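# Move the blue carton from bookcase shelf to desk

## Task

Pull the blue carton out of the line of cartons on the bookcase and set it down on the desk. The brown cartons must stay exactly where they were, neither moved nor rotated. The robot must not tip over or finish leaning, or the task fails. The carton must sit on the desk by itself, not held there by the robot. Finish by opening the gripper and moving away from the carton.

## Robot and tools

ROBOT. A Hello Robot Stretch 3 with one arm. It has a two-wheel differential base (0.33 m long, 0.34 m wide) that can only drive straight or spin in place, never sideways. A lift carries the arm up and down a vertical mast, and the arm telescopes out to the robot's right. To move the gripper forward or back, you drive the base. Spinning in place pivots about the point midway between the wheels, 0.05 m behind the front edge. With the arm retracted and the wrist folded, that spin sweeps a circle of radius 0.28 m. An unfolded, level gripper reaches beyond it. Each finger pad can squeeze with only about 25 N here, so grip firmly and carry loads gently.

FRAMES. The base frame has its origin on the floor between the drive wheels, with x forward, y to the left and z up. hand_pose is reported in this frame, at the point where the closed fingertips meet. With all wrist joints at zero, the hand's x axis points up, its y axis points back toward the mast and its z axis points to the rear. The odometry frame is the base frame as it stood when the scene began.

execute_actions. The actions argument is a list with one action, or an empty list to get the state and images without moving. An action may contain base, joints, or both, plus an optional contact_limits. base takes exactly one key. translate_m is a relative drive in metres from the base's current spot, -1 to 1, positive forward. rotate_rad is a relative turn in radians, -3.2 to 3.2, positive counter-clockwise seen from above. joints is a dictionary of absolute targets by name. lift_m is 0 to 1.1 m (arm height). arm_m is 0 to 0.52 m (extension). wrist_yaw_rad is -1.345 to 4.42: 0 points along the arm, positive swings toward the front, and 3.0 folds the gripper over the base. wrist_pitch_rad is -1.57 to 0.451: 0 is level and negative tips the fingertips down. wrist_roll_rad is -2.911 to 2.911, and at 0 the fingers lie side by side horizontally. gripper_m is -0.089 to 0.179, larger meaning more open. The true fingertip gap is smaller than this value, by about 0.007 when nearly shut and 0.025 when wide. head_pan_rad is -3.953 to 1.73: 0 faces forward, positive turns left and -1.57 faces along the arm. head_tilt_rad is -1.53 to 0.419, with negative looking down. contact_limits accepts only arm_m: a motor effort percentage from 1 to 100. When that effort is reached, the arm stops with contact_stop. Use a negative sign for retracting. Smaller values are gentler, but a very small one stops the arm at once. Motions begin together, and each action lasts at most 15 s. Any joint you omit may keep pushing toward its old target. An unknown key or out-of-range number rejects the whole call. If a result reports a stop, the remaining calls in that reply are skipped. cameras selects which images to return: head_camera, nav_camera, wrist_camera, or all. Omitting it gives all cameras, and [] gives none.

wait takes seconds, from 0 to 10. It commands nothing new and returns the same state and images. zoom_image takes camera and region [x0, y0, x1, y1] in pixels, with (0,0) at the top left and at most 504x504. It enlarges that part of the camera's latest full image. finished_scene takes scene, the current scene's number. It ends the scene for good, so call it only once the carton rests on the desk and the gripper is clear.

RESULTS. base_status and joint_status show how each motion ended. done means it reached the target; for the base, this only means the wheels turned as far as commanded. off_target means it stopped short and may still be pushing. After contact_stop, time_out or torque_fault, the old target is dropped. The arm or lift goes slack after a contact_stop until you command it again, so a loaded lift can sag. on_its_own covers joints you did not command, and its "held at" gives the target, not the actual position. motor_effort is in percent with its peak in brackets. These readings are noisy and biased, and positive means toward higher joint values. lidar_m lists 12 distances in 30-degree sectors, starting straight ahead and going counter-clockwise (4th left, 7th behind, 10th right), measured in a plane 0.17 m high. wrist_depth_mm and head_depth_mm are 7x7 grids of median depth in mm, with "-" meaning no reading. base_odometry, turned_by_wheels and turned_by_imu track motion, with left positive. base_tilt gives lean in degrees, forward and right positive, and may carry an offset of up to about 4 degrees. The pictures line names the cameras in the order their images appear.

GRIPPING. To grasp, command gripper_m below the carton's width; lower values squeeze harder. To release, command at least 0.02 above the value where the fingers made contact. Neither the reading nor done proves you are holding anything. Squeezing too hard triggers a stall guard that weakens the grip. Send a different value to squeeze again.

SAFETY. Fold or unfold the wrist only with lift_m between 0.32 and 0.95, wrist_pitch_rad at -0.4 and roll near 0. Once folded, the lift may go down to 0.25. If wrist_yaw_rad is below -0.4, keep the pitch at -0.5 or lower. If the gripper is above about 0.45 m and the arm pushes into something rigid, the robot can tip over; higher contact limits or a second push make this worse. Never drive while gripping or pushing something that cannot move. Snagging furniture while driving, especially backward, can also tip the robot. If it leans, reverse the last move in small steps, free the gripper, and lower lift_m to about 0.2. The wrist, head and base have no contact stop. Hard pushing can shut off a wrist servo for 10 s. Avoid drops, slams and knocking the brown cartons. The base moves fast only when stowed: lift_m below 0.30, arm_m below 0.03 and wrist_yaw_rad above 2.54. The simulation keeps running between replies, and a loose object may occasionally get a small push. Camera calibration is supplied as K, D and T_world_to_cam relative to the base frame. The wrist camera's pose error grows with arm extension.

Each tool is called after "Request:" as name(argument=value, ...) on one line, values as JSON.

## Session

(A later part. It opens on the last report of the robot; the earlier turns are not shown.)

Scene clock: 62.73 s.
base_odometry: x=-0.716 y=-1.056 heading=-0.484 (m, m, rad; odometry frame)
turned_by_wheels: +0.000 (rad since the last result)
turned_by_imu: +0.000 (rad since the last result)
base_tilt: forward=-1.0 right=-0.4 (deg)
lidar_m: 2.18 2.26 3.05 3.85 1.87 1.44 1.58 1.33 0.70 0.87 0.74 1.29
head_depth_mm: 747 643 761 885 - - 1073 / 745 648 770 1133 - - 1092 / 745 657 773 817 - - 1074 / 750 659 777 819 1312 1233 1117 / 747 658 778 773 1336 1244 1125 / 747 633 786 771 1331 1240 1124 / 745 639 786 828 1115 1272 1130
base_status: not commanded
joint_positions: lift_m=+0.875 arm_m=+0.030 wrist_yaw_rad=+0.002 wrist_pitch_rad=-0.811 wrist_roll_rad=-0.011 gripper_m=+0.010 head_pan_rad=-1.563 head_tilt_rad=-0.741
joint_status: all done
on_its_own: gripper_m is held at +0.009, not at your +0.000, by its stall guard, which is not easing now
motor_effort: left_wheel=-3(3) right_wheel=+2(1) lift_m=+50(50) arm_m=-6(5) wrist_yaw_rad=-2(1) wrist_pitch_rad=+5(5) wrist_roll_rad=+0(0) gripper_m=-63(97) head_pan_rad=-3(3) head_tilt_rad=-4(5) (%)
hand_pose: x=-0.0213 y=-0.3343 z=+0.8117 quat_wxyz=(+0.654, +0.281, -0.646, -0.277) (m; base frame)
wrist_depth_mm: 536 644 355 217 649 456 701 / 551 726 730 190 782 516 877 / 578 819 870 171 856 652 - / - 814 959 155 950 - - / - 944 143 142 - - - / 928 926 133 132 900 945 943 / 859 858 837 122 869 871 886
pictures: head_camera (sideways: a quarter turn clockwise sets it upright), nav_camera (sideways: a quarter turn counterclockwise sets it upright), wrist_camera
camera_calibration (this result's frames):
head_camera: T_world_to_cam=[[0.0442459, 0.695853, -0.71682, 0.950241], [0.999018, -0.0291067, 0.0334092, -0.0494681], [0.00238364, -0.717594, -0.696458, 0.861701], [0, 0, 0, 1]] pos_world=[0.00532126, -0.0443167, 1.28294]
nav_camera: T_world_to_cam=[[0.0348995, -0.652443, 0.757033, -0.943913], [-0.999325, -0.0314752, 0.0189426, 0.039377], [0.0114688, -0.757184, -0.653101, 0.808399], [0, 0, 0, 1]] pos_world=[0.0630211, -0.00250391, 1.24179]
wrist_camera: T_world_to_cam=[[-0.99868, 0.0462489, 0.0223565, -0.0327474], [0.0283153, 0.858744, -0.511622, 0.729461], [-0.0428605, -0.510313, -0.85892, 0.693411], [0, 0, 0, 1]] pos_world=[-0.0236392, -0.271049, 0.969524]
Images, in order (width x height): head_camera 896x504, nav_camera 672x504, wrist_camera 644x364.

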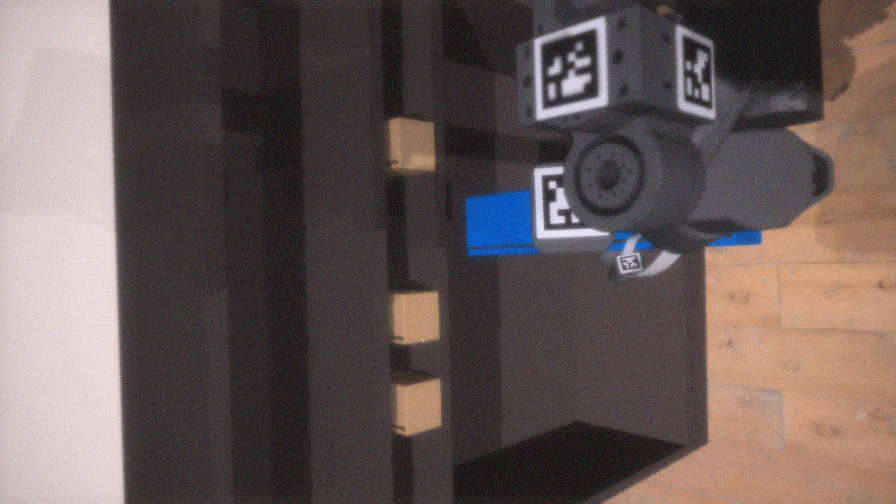

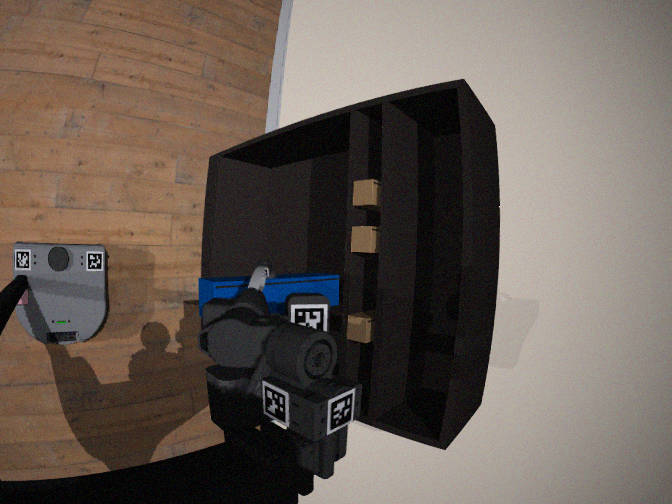

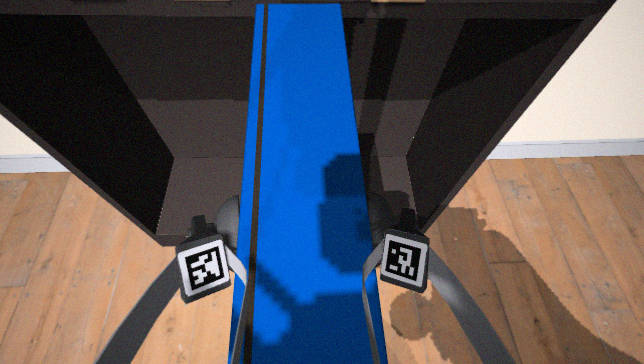

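Request:
execute_actions(actions=[{"base":{"rotate_rad":1.36},"joints":{"head_pan_rad":0,"head_tilt_rad":-0.5,"lift_m":0.95}}], cameras=[])

Request:
execute_actions(actions=[{"base":{"translate_m":1}}], cameras=[])

Request:
execute_actions(actions=[{"base":{"translate_m":1}}])

Scene clock: 66.40 s.
base_odometry: x=-0.716 y=-1.056 heading=+0.876 (m, m, rad; odometry frame)
turned_by_wheels: +1.360 (rad since the last result)
turned_by_imu: +1.361 (rad since the last result)
base_tilt: forward=-1.0 right=-0.5 (deg)
lidar_m: 3.37 2.38 1.44 1.58 1.59 0.70 0.76 0.78 0.74 1.96 2.19 2.58
head_depth_mm: 3239 3491 3511 2445 1829 1457 1212 / 3397 3719 3892 2479 1852 1464 1216 / 3272 3533 3564 2465 1854 1474 1224 / 3211 3435 3703 2525 1851 1502 1231 / 3127 3360 3618 2550 1878 1486 1240 / 3079 3291 3477 2542 1879 1507 1238 / 3036 3224 3451 2599 1907 1505 1242
base_status: done
joint_positions: lift_m=+0.949 arm_m=+0.030 wrist_yaw_rad=+0.002 wrist_pitch_rad=-0.811 wrist_roll_rad=-0.011 gripper_m=+0.010 head_pan_rad=-0.007 head_tilt_rad=-0.507
joint_status: all done
on_its_own: gripper_m is held at +0.009, not at your +0.000, by its stall guard, which is not easing now
motor_effort: left_wheel=-3(10) right_wheel=+2(6) lift_m=+50(51) arm_m=-6(6) wrist_yaw_rad=-1(2) wrist_pitch_rad=+5(5) wrist_roll_rad=+0(0) gripper_m=-62(62) head_pan_rad=+4(41) head_tilt_rad=+4(23) (%)
hand_pose: x=-0.0213 y=-0.3343 z=+0.8857 quat_wxyz=(+0.654, +0.281, -0.646, -0.277) (m; base frame)
wrist_depth_mm: - - - 216 - - 766 / - - - 190 - - 782 / - - - 171 - - 817 / - - - 156 - - 635 / - - 143 142 - 973 804 / 971 - 133 132 987 922 879 / 905 910 893 122 938 875 843
pictures: none
No camera images: the call's "cameras" was empty. Leave "cameras" out to get every camera's image.

Scene clock: 77.37 s.
base_odometry: x=-0.075 y=-0.288 heading=+0.876 (m, m, rad; odometry frame)
turned_by_wheels: +0.000 (rad since the last result)
turned_by_imu: +0.001 (rad since the last result)
base_tilt: forward=-1.0 right=-0.4 (deg)
lidar_m: 2.41 2.42 1.79 1.48 1.39 2.14 1.68 1.61 2.23 1.96 1.96 2.30
head_depth_mm: 2606 2901 3140 2438 1854 1464 1212 / 2535 2752 3094 2490 1842 1467 1216 / 2481 2677 3046 2466 1876 1480 1226 / 2413 2577 2907 2559 1862 1490 1222 / 2350 2562 2829 2530 1871 1492 1240 / 2258 2518 2386 2492 1883 1495 1243 / 2212 2439 2689 2599 1910 1509 1241
base_status: done
joint_positions: lift_m=+0.949 arm_m=+0.030 wrist_yaw_rad=+0.002 wrist_pitch_rad=-0.811 wrist_roll_rad=-0.011 gripper_m=+0.010 head_pan_rad=-0.007 head_tilt_rad=-0.507
joint_status: not commanded
on_its_own: gripper_m is held at +0.009, not at your +0.000, by its stall guard, which is not easing now
motor_effort: left_wheel=-3(5) right_wheel=+2(6) lift_m=+50(50) arm_m=-6(6) wrist_yaw_rad=-2(1) wrist_pitch_rad=+5(5) wrist_roll_rad=+0(0) gripper_m=-61(62) head_pan_rad=+4(4) head_tilt_rad=+3(3) (%)
hand_pose: x=-0.0213 y=-0.3343 z=+0.8857 quat_wxyz=(+0.654, +0.281, -0.646, -0.277) (m; base frame)
wrist_depth_mm: - - - 217 - - - / - - - 190 - - - / - - - 171 - - - / - - - 155 - - - / - - 143 142 - - - / 967 - 133 132 976 - - / 909 909 899 122 931 937 951
pictures: none
No camera images: the call's "cameras" was empty. Leave "cameras" out to get every camera's image.

Scene clock: 88.33 s.
base_odometry: x=+0.565 y=+0.480 heading=+0.876 (m, m, rad; odometry frame)
turned_by_wheels: +0.000 (rad since the last result)
turned_by_imu: +0.001 (rad since the last result)
base_tilt: forward=-1.0 right=-0.4 (deg)
lidar_m: 1.90 1.47 2.25 1.65 2.03 1.94 2.57 2.87 1.97 1.73 1.73 1.67
head_depth_mm: 1744 1907 1707 2170 1832 1474 1221 / 1680 1860 1712 2208 1856 1477 1216 / 1643 1785 1748 2155 1845 1485 1221 / 1596 1755 1768 2178 1884 1480 1228 / 1549 1702 1769 1359 1865 1497 1240 / 1501 1638 1752 1363 1887 1500 1234 / 1470 1625 1691 1300 1770 1483 1241
base_status: done
joint_positions: lift_m=+0.949 arm_m=+0.030 wrist_yaw_rad=+0.002 wrist_pitch_rad=-0.811 wrist_roll_rad=-0.011 gripper_m=+0.010 head_pan_rad=-0.007 head_tilt_rad=-0.507
joint_status: not commanded
on_its_own: gripper_m is held at +0.009, not at your +0.000, by its stall guard, which is not easing now
motor_effort: left_wheel=-4(5) right_wheel=+2(7) lift_m=+51(50) arm_m=-6(6) wrist_yaw_rad=-2(1) wrist_pitch_rad=+5(5) wrist_roll_rad=+0(0) gripper_m=-62(63) head_pan_rad=+3(3) head_tilt_rad=+3(4) (%)
hand_pose: x=-0.0213 y=-0.3343 z=+0.8857 quat_wxyz=(+0.654, +0.281, -0.646, -0.277) (m; base frame)
wrist_depth_mm: - - - 218 - - - / - - - 190 - - - / - - - 171 - - - / - - - 155 - - - / - - 143 142 - - - / 982 - 133 132 995 - - / 916 917 898 123 927 951 964
pictures: head_camera (sideways: a quarter turn clockwise sets it upright), nav_camera (sideways: a quarter turn counterclockwise sets it upright), wrist_camera
camera_calibration (this result's frames):
head_camera: T_world_to_cam=[[-0.510104, 0.0532125, -0.858465, 1.13827], [0.0351257, 0.998541, 0.0410233, -0.0535124], [0.859395, -0.00922798, -0.511229, 0.615511], [0, 0, 0, 1]] pos_world=[0.0535492, -0.00145596, 1.29403]
nav_camera: T_world_to_cam=[[0.459716, 0.0266236, 0.887667, -1.11683], [0.0116663, -0.999645, 0.0239403, 0.0266969], [0.887989, -0.000649941, -0.459863, 0.551647], [0, 0, 0, 1]] pos_world=[0.0232538, 0.05678, 1.24441]
wrist_camera: T_world_to_cam=[[-0.99868, 0.0462396, 0.0223687, -0.0344164], [0.0283064, 0.858807, -0.511516, 0.767221], [-0.0428627, -0.510208, -0.858982, 0.757059], [0, 0, 0, 1]] pos_world=[-0.0236386, -0.271046, 1.04352]
Images, in order (width x height): head_camera 896x504, nav_camera 672x504, wrist_camera 644x364.

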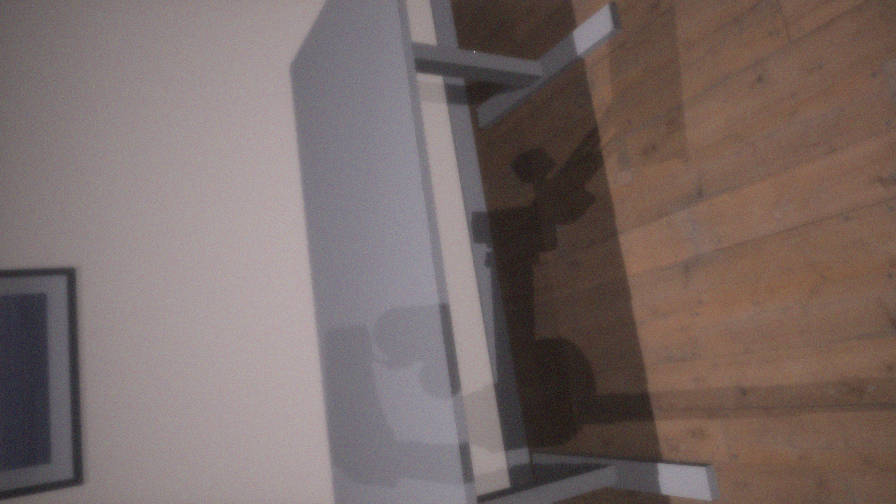

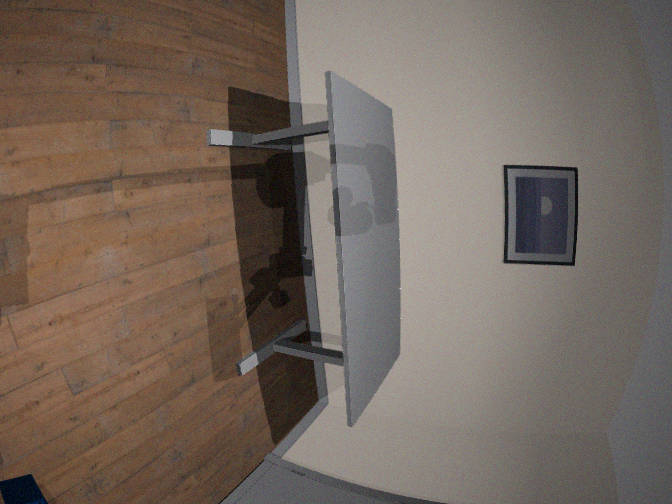

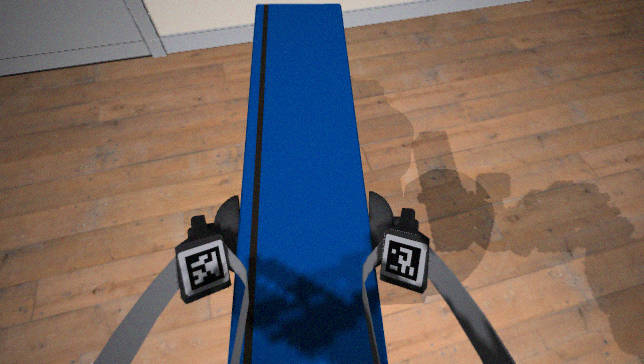

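Desk edge is about 1.2 m ahead, height about 0.66.

Request:
execute_actions(actions=[{"base":{"translate_m":0.62},"joints":{"lift_m":0.86}}], cameras=[])

Request:
execute_actions(actions=[{"base":{"rotate_rad":1.75},"joints":{"head_pan_rad":-1.4,"head_tilt_rad":-0.7,"arm_m":0.5}}])

Scene clock: 96.17 s.
base_odometry: x=+0.962 y=+0.956 heading=+0.876 (m, m, rad; odometry frame)
turned_by_wheels: +0.000 (rad since the last result)
turned_by_imu: +0.001 (rad since the last result)
base_tilt: forward=-0.9 right=-0.5 (deg)
lidar_m: 1.30 0.95 1.54 2.18 2.07 2.43 3.18 3.03 1.81 1.57 1.58 1.11
head_depth_mm: 1181 1294 1420 1118 830 1382 1219 / 1156 1258 1392 1120 832 1357 1226 / 1119 1219 1363 1133 841 1360 1232 / 1085 1183 1305 1140 842 731 1236 / 1041 1156 1266 1147 847 712 1231 / 1022 1123 1239 1145 851 693 1241 / 991 1093 1208 1166 854 676 1245
base_status: done
joint_positions: lift_m=+0.861 arm_m=+0.030 wrist_yaw_rad=+0.002 wrist_pitch_rad=-0.811 wrist_roll_rad=-0.011 gripper_m=+0.010 head_pan_rad=-0.007 head_tilt_rad=-0.507
joint_status: all done
on_its_own: gripper_m is held at +0.009, not at your +0.000, by its stall guard, which is not easing now
motor_effort: left_wheel=-3(5) right_wheel=+0(6) lift_m=+18(48) arm_m=-6(6) wrist_yaw_rad=-2(2) wrist_pitch_rad=+5(5) wrist_roll_rad=+0(0) gripper_m=-61(62) head_pan_rad=+3(3) head_tilt_rad=+3(3) (%)
hand_pose: x=-0.0213 y=-0.3343 z=+0.7969 quat_wxyz=(+0.654, +0.281, -0.646, -0.277) (m; base frame)
wrist_depth_mm: - - - 217 - - - / - - - 189 - - - / - - - 171 - - - / - - - 155 - - - / 936 976 143 142 - - - / 894 900 133 132 889 928 925 / 828 835 821 123 847 871 863
pictures: none
No camera images: the call's "cameras" was empty. Leave "cameras" out to get every camera's image.

Scene clock: 100.80 s.
base_odometry: x=+0.962 y=+0.956 heading=+2.626 (m, m, rad; odometry frame)
turned_by_wheels: +1.750 (rad since the last result)
turned_by_imu: +1.750 (rad since the last result)
base_tilt: forward=-1.0 right=-0.4 (deg)
lidar_m: 2.17 1.85 2.44 3.19 2.39 1.69 1.57 1.61 1.11 1.30 0.95 1.76
head_depth_mm: 1042 1142 1029 844 731 1302 1122 / 1051 1164 - 829 734 1308 1126 / 1062 1202 1132 834 759 1327 1132 / 1073 1209 1135 872 762 1319 1131 / 1080 1232 1150 874 766 1315 1144 / 1100 1251 1145 875 1371 1323 1135 / 1106 1248 1162 880 1463 1318 1142
base_status: done
joint_positions: lift_m=+0.861 arm_m=+0.500 wrist_yaw_rad=+0.001 wrist_pitch_rad=-0.811 wrist_roll_rad=-0.011 gripper_m=+0.010 head_pan_rad=-1.393 head_tilt_rad=-0.692
joint_status: all done
on_its_own: gripper_m is held at +0.009, not at your +0.000, by its stall guard, which is not easing now
motor_effort: left_wheel=-2(10) right_wheel=+1(7) lift_m=+18(18) arm_m=+5(6) wrist_yaw_rad=+0(2) wrist_pitch_rad=+5(5) wrist_roll_rad=+0(0) gripper_m=-61(61) head_pan_rad=-3(42) head_tilt_rad=-4(21) (%)
hand_pose: x=-0.0214 y=-0.8035 z=+0.7969 quat_wxyz=(+0.654, +0.281, -0.646, -0.277) (m; base frame)
wrist_depth_mm: 363 369 363 217 381 386 386 / 321 325 323 189 336 342 343 / 289 293 289 171 301 304 307 / 264 265 259 155 272 274 276 / 242 242 143 142 251 251 252 / 223 223 133 132 222 231 232 / 207 208 203 122 212 214 215
pictures: head_camera (sideways: a quarter turn clockwise sets it upright), nav_camera (sideways: a quarter turn counterclockwise sets it upright), wrist_camera
camera_calibration (this result's frames):
head_camera: T_world_to_cam=[[-0.0676158, 0.65765, -0.750283, 0.994535], [0.989263, 0.141851, 0.0351846, -0.051722], [0.129567, -0.739847, -0.66018, 0.81374], [0, 0, 0, 1]] pos_world=[0.012979, -0.0446766, 1.28522]
nav_camera: T_world_to_cam=[[0.137943, -0.599584, 0.788334, -0.985341], [-0.979794, -0.198996, 0.0200942, 0.0377573], [0.144827, -0.775177, -0.614919, 0.757917], [0, 0, 0, 1]] pos_world=[0.0631484, 0.00423868, 1.24208]
wrist_camera: T_world_to_cam=[[-0.998653, 0.046809, 0.0223843, -0.0103805], [0.0287946, 0.858869, -0.511385, 1.12468], [-0.0431626, -0.510052, -0.85906, 0.441526], [0, 0, 0, 1]] pos_world=[-0.0236936, -0.740262, 0.954672]
Images, in order (width x height): head_camera 896x504, nav_camera 672x504, wrist_camera 644x364.

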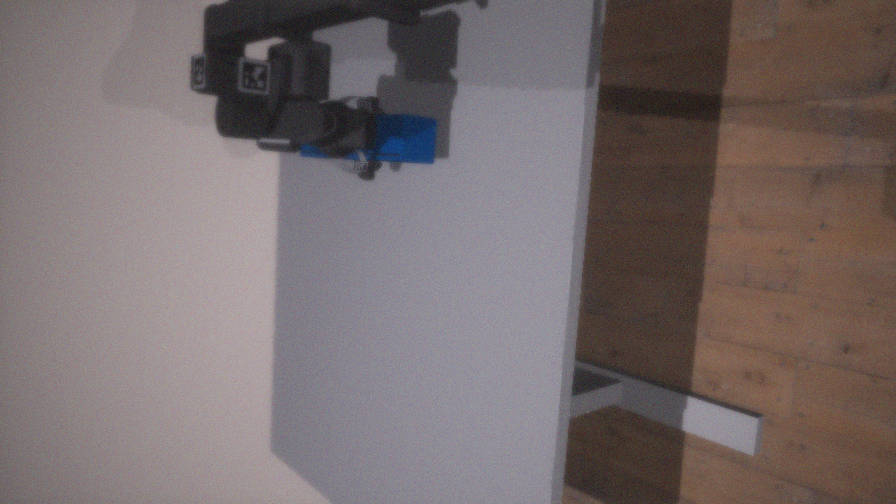

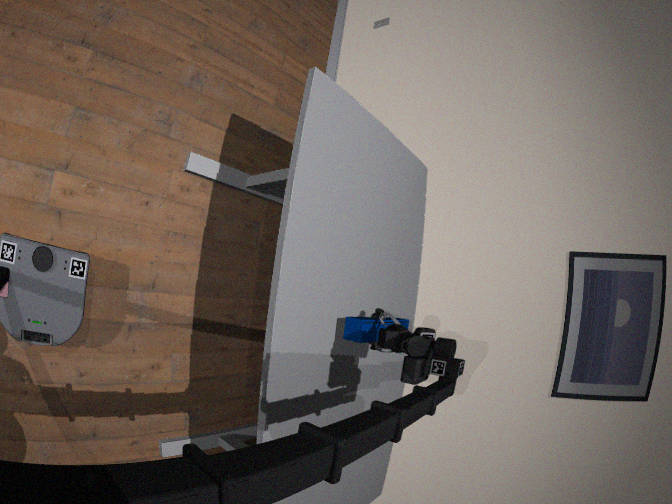

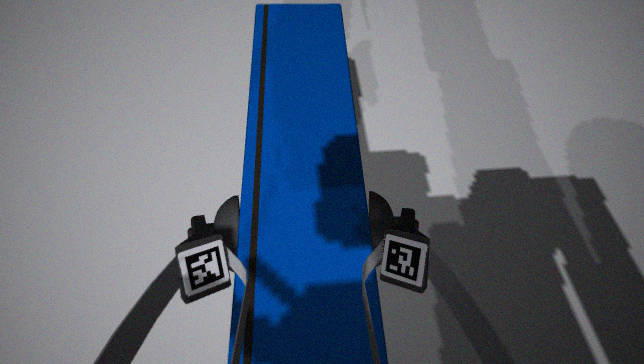

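Request:
execute_actions(actions=[{"joints":{"lift_m":0.819}}], cameras=[])

Request:
execute_actions(actions=[{"joints":{"gripper_m":0.1}}], cameras=[])

Request:
execute_actions(actions=[{"joints":{"lift_m":0.95,"arm_m":0.2}}], cameras=["nav_camera"])

Scene clock: 102.33 s.
base_odometry: x=+0.962 y=+0.956 heading=+2.626 (m, m, rad; odometry frame)
turned_by_wheels: +0.000 (rad since the last result)
turned_by_imu: +0.000 (rad since the last result)
base_tilt: forward=-1.0 right=-0.4 (deg)
lidar_m: 2.17 1.85 2.43 3.17 2.39 1.68 1.57 1.61 1.11 1.31 0.95 1.76
head_depth_mm: 1035 1171 - 843 732 1306 1127 / 1051 1176 - 828 735 1313 1122 / 1061 1205 1132 833 763 1301 1131 / 1077 1211 1141 869 763 1325 1125 / 1081 1228 1149 872 765 1317 1138 / 1098 1252 1149 873 1358 1325 1144 / 1103 1253 1161 879 1474 1327 1143
base_status: not commanded
joint_positions: lift_m=+0.820 arm_m=+0.500 wrist_yaw_rad=+0.001 wrist_pitch_rad=-0.811 wrist_roll_rad=-0.011 gripper_m=+0.010 head_pan_rad=-1.393 head_tilt_rad=-0.692
joint_status: all done
on_its_own: gripper_m is held at +0.009, not at your +0.000, by its stall guard, which is not easing now
motor_effort: left_wheel=-2(2) right_wheel=+1(2) lift_m=+17(16) arm_m=+5(5) wrist_yaw_rad=-1(2) wrist_pitch_rad=+5(5) wrist_roll_rad=+0(0) gripper_m=-63(61) head_pan_rad=-3(3) head_tilt_rad=-4(4) (%)
hand_pose: x=-0.0214 y=-0.8035 z=+0.7559 quat_wxyz=(+0.654, +0.281, -0.646, -0.277) (m; base frame)
wrist_depth_mm: 299 304 300 220 315 318 321 / 267 269 265 192 278 281 284 / 240 241 238 172 248 251 253 / 219 218 214 156 225 227 230 / 199 201 143 143 207 206 209 / 184 185 133 132 183 190 192 / 172 172 167 122 175 177 178
pictures: none
No camera images: the call's "cameras" was empty. Leave "cameras" out to get every camera's image.

Scene clock: 103.73 s.
base_odometry: x=+0.962 y=+0.956 heading=+2.626 (m, m, rad; odometry frame)
turned_by_wheels: +0.000 (rad since the last result)
turned_by_imu: +0.000 (rad since the last result)
base_tilt: forward=-1.0 right=-0.5 (deg)
lidar_m: 2.18 1.85 2.43 3.18 2.39 1.68 1.57 1.62 1.11 1.30 0.94 1.75
head_depth_mm: 1040 1171 - 839 731 1308 1127 / 1047 1179 - 832 737 1302 1122 / 1059 1208 1130 832 760 1311 1130 / 1075 1213 1138 866 761 1307 1133 / 1078 1228 1137 872 766 1321 1130 / 1094 1247 1151 877 1372 1326 1138 / 1103 1260 1171 881 1473 1329 1136
base_status: not commanded
joint_positions: lift_m=+0.820 arm_m=+0.500 wrist_yaw_rad=+0.001 wrist_pitch_rad=-0.811 wrist_roll_rad=-0.011 gripper_m=+0.076 head_pan_rad=-1.393 head_tilt_rad=-0.692
joint_status: gripper_m off_target (ended at +0.076, target +0.100)
motor_effort: left_wheel=-2(3) right_wheel=+0(2) lift_m=+17(17) arm_m=+5(5) wrist_yaw_rad=-1(1) wrist_pitch_rad=+5(5) wrist_roll_rad=+0(0) gripper_m=+99(100) head_pan_rad=-3(3) head_tilt_rad=-4(4) (%)
hand_pose: x=-0.0214 y=-0.8035 z=+0.7559 quat_wxyz=(+0.654, +0.281, -0.646, -0.277) (m; base frame)
wrist_depth_mm: 300 303 306 226 314 319 323 / 266 270 266 195 279 280 283 / 240 242 239 174 248 250 253 / 218 220 217 158 226 227 228 / 200 201 144 144 210 207 209 / 184 185 134 132 186 192 192 / 171 172 168 123 175 176 178
pictures: none
No camera images: the call's "cameras" was empty. Leave "cameras" out to get every camera's image.

Scene clock: 107.17 s.
base_odometry: x=+0.962 y=+0.956 heading=+2.626 (m, m, rad; odometry frame)
turned_by_wheels: +0.000 (rad since the last result)
turned_by_imu: +0.000 (rad since the last result)
base_tilt: forward=-1.0 right=-0.5 (deg)
lidar_m: 2.17 1.85 2.43 3.18 2.40 1.68 1.57 1.62 1.11 1.30 0.95 1.76
head_depth_mm: 1037 1158 - 790 732 1302 1122 / 1050 1183 - - 735 1308 1127 / 1065 1194 1129 878 760 1312 1126 / 1075 1212 1137 868 763 1309 1137 / 1086 1232 1151 870 769 1324 1140 / 1096 1238 1155 877 1364 1313 1138 / 1105 1257 1166 877 1459 1328 1141
base_status: not commanded
joint_positions: lift_m=+0.949 arm_m=+0.200 wrist_yaw_rad=+0.001 wrist_pitch_rad=-0.811 wrist_roll_rad=-0.011 gripper_m=+0.100 head_pan_rad=-1.393 head_tilt_rad=-0.692
joint_status: all done
on_its_own: gripper_m moved +0.024 to your old target +0.100
motor_effort: left_wheel=-3(3) right_wheel=+2(1) lift_m=+50(54) arm_m=-6(5) wrist_yaw_rad=-1(1) wrist_pitch_rad=+5(5) wrist_roll_rad=+0(0) gripper_m=+0(100) head_pan_rad=-3(3) head_tilt_rad=-4(4) (%)
hand_pose: x=-0.0214 y=-0.5043 z=+0.8857 quat_wxyz=(+0.654, +0.281, -0.646, -0.277) (m; base frame)
wrist_depth_mm: 501 511 515 455 527 531 538 / 446 449 457 396 466 470 472 / 401 403 407 398 415 420 424 / 365 367 374 374 378 378 381 / 335 341 340 340 348 348 348 / 307 309 311 313 315 324 330 / 885 889 909 937 928 938 940
pictures: nav_camera (sideways: a quarter turn counterclockwise sets it upright)
camera_calibration (this result's frames):
nav_camera: T_world_to_cam=[[0.137943, -0.599584, 0.788334, -0.985341], [-0.979794, -0.198996, 0.0200942, 0.0377573], [0.144827, -0.775177, -0.614919, 0.757917], [0, 0, 0, 1]] pos_world=[0.0631484, 0.00423869, 1.24208]
Images, in order (width x height): nav_camera 672x504.

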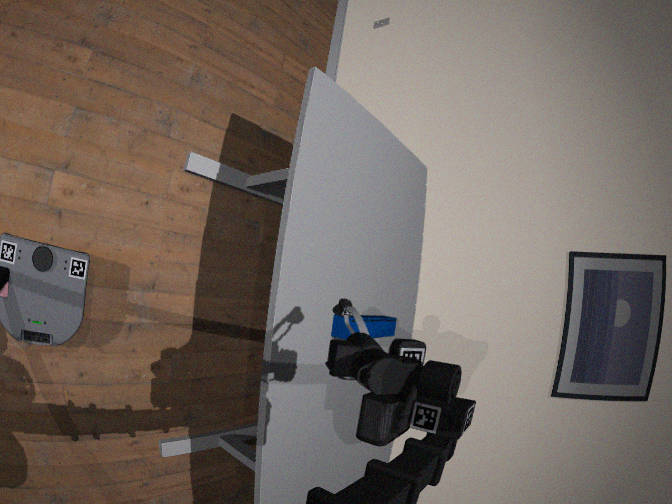

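Request:
finished_scene(scene=1)

The scene is finished: the task was done.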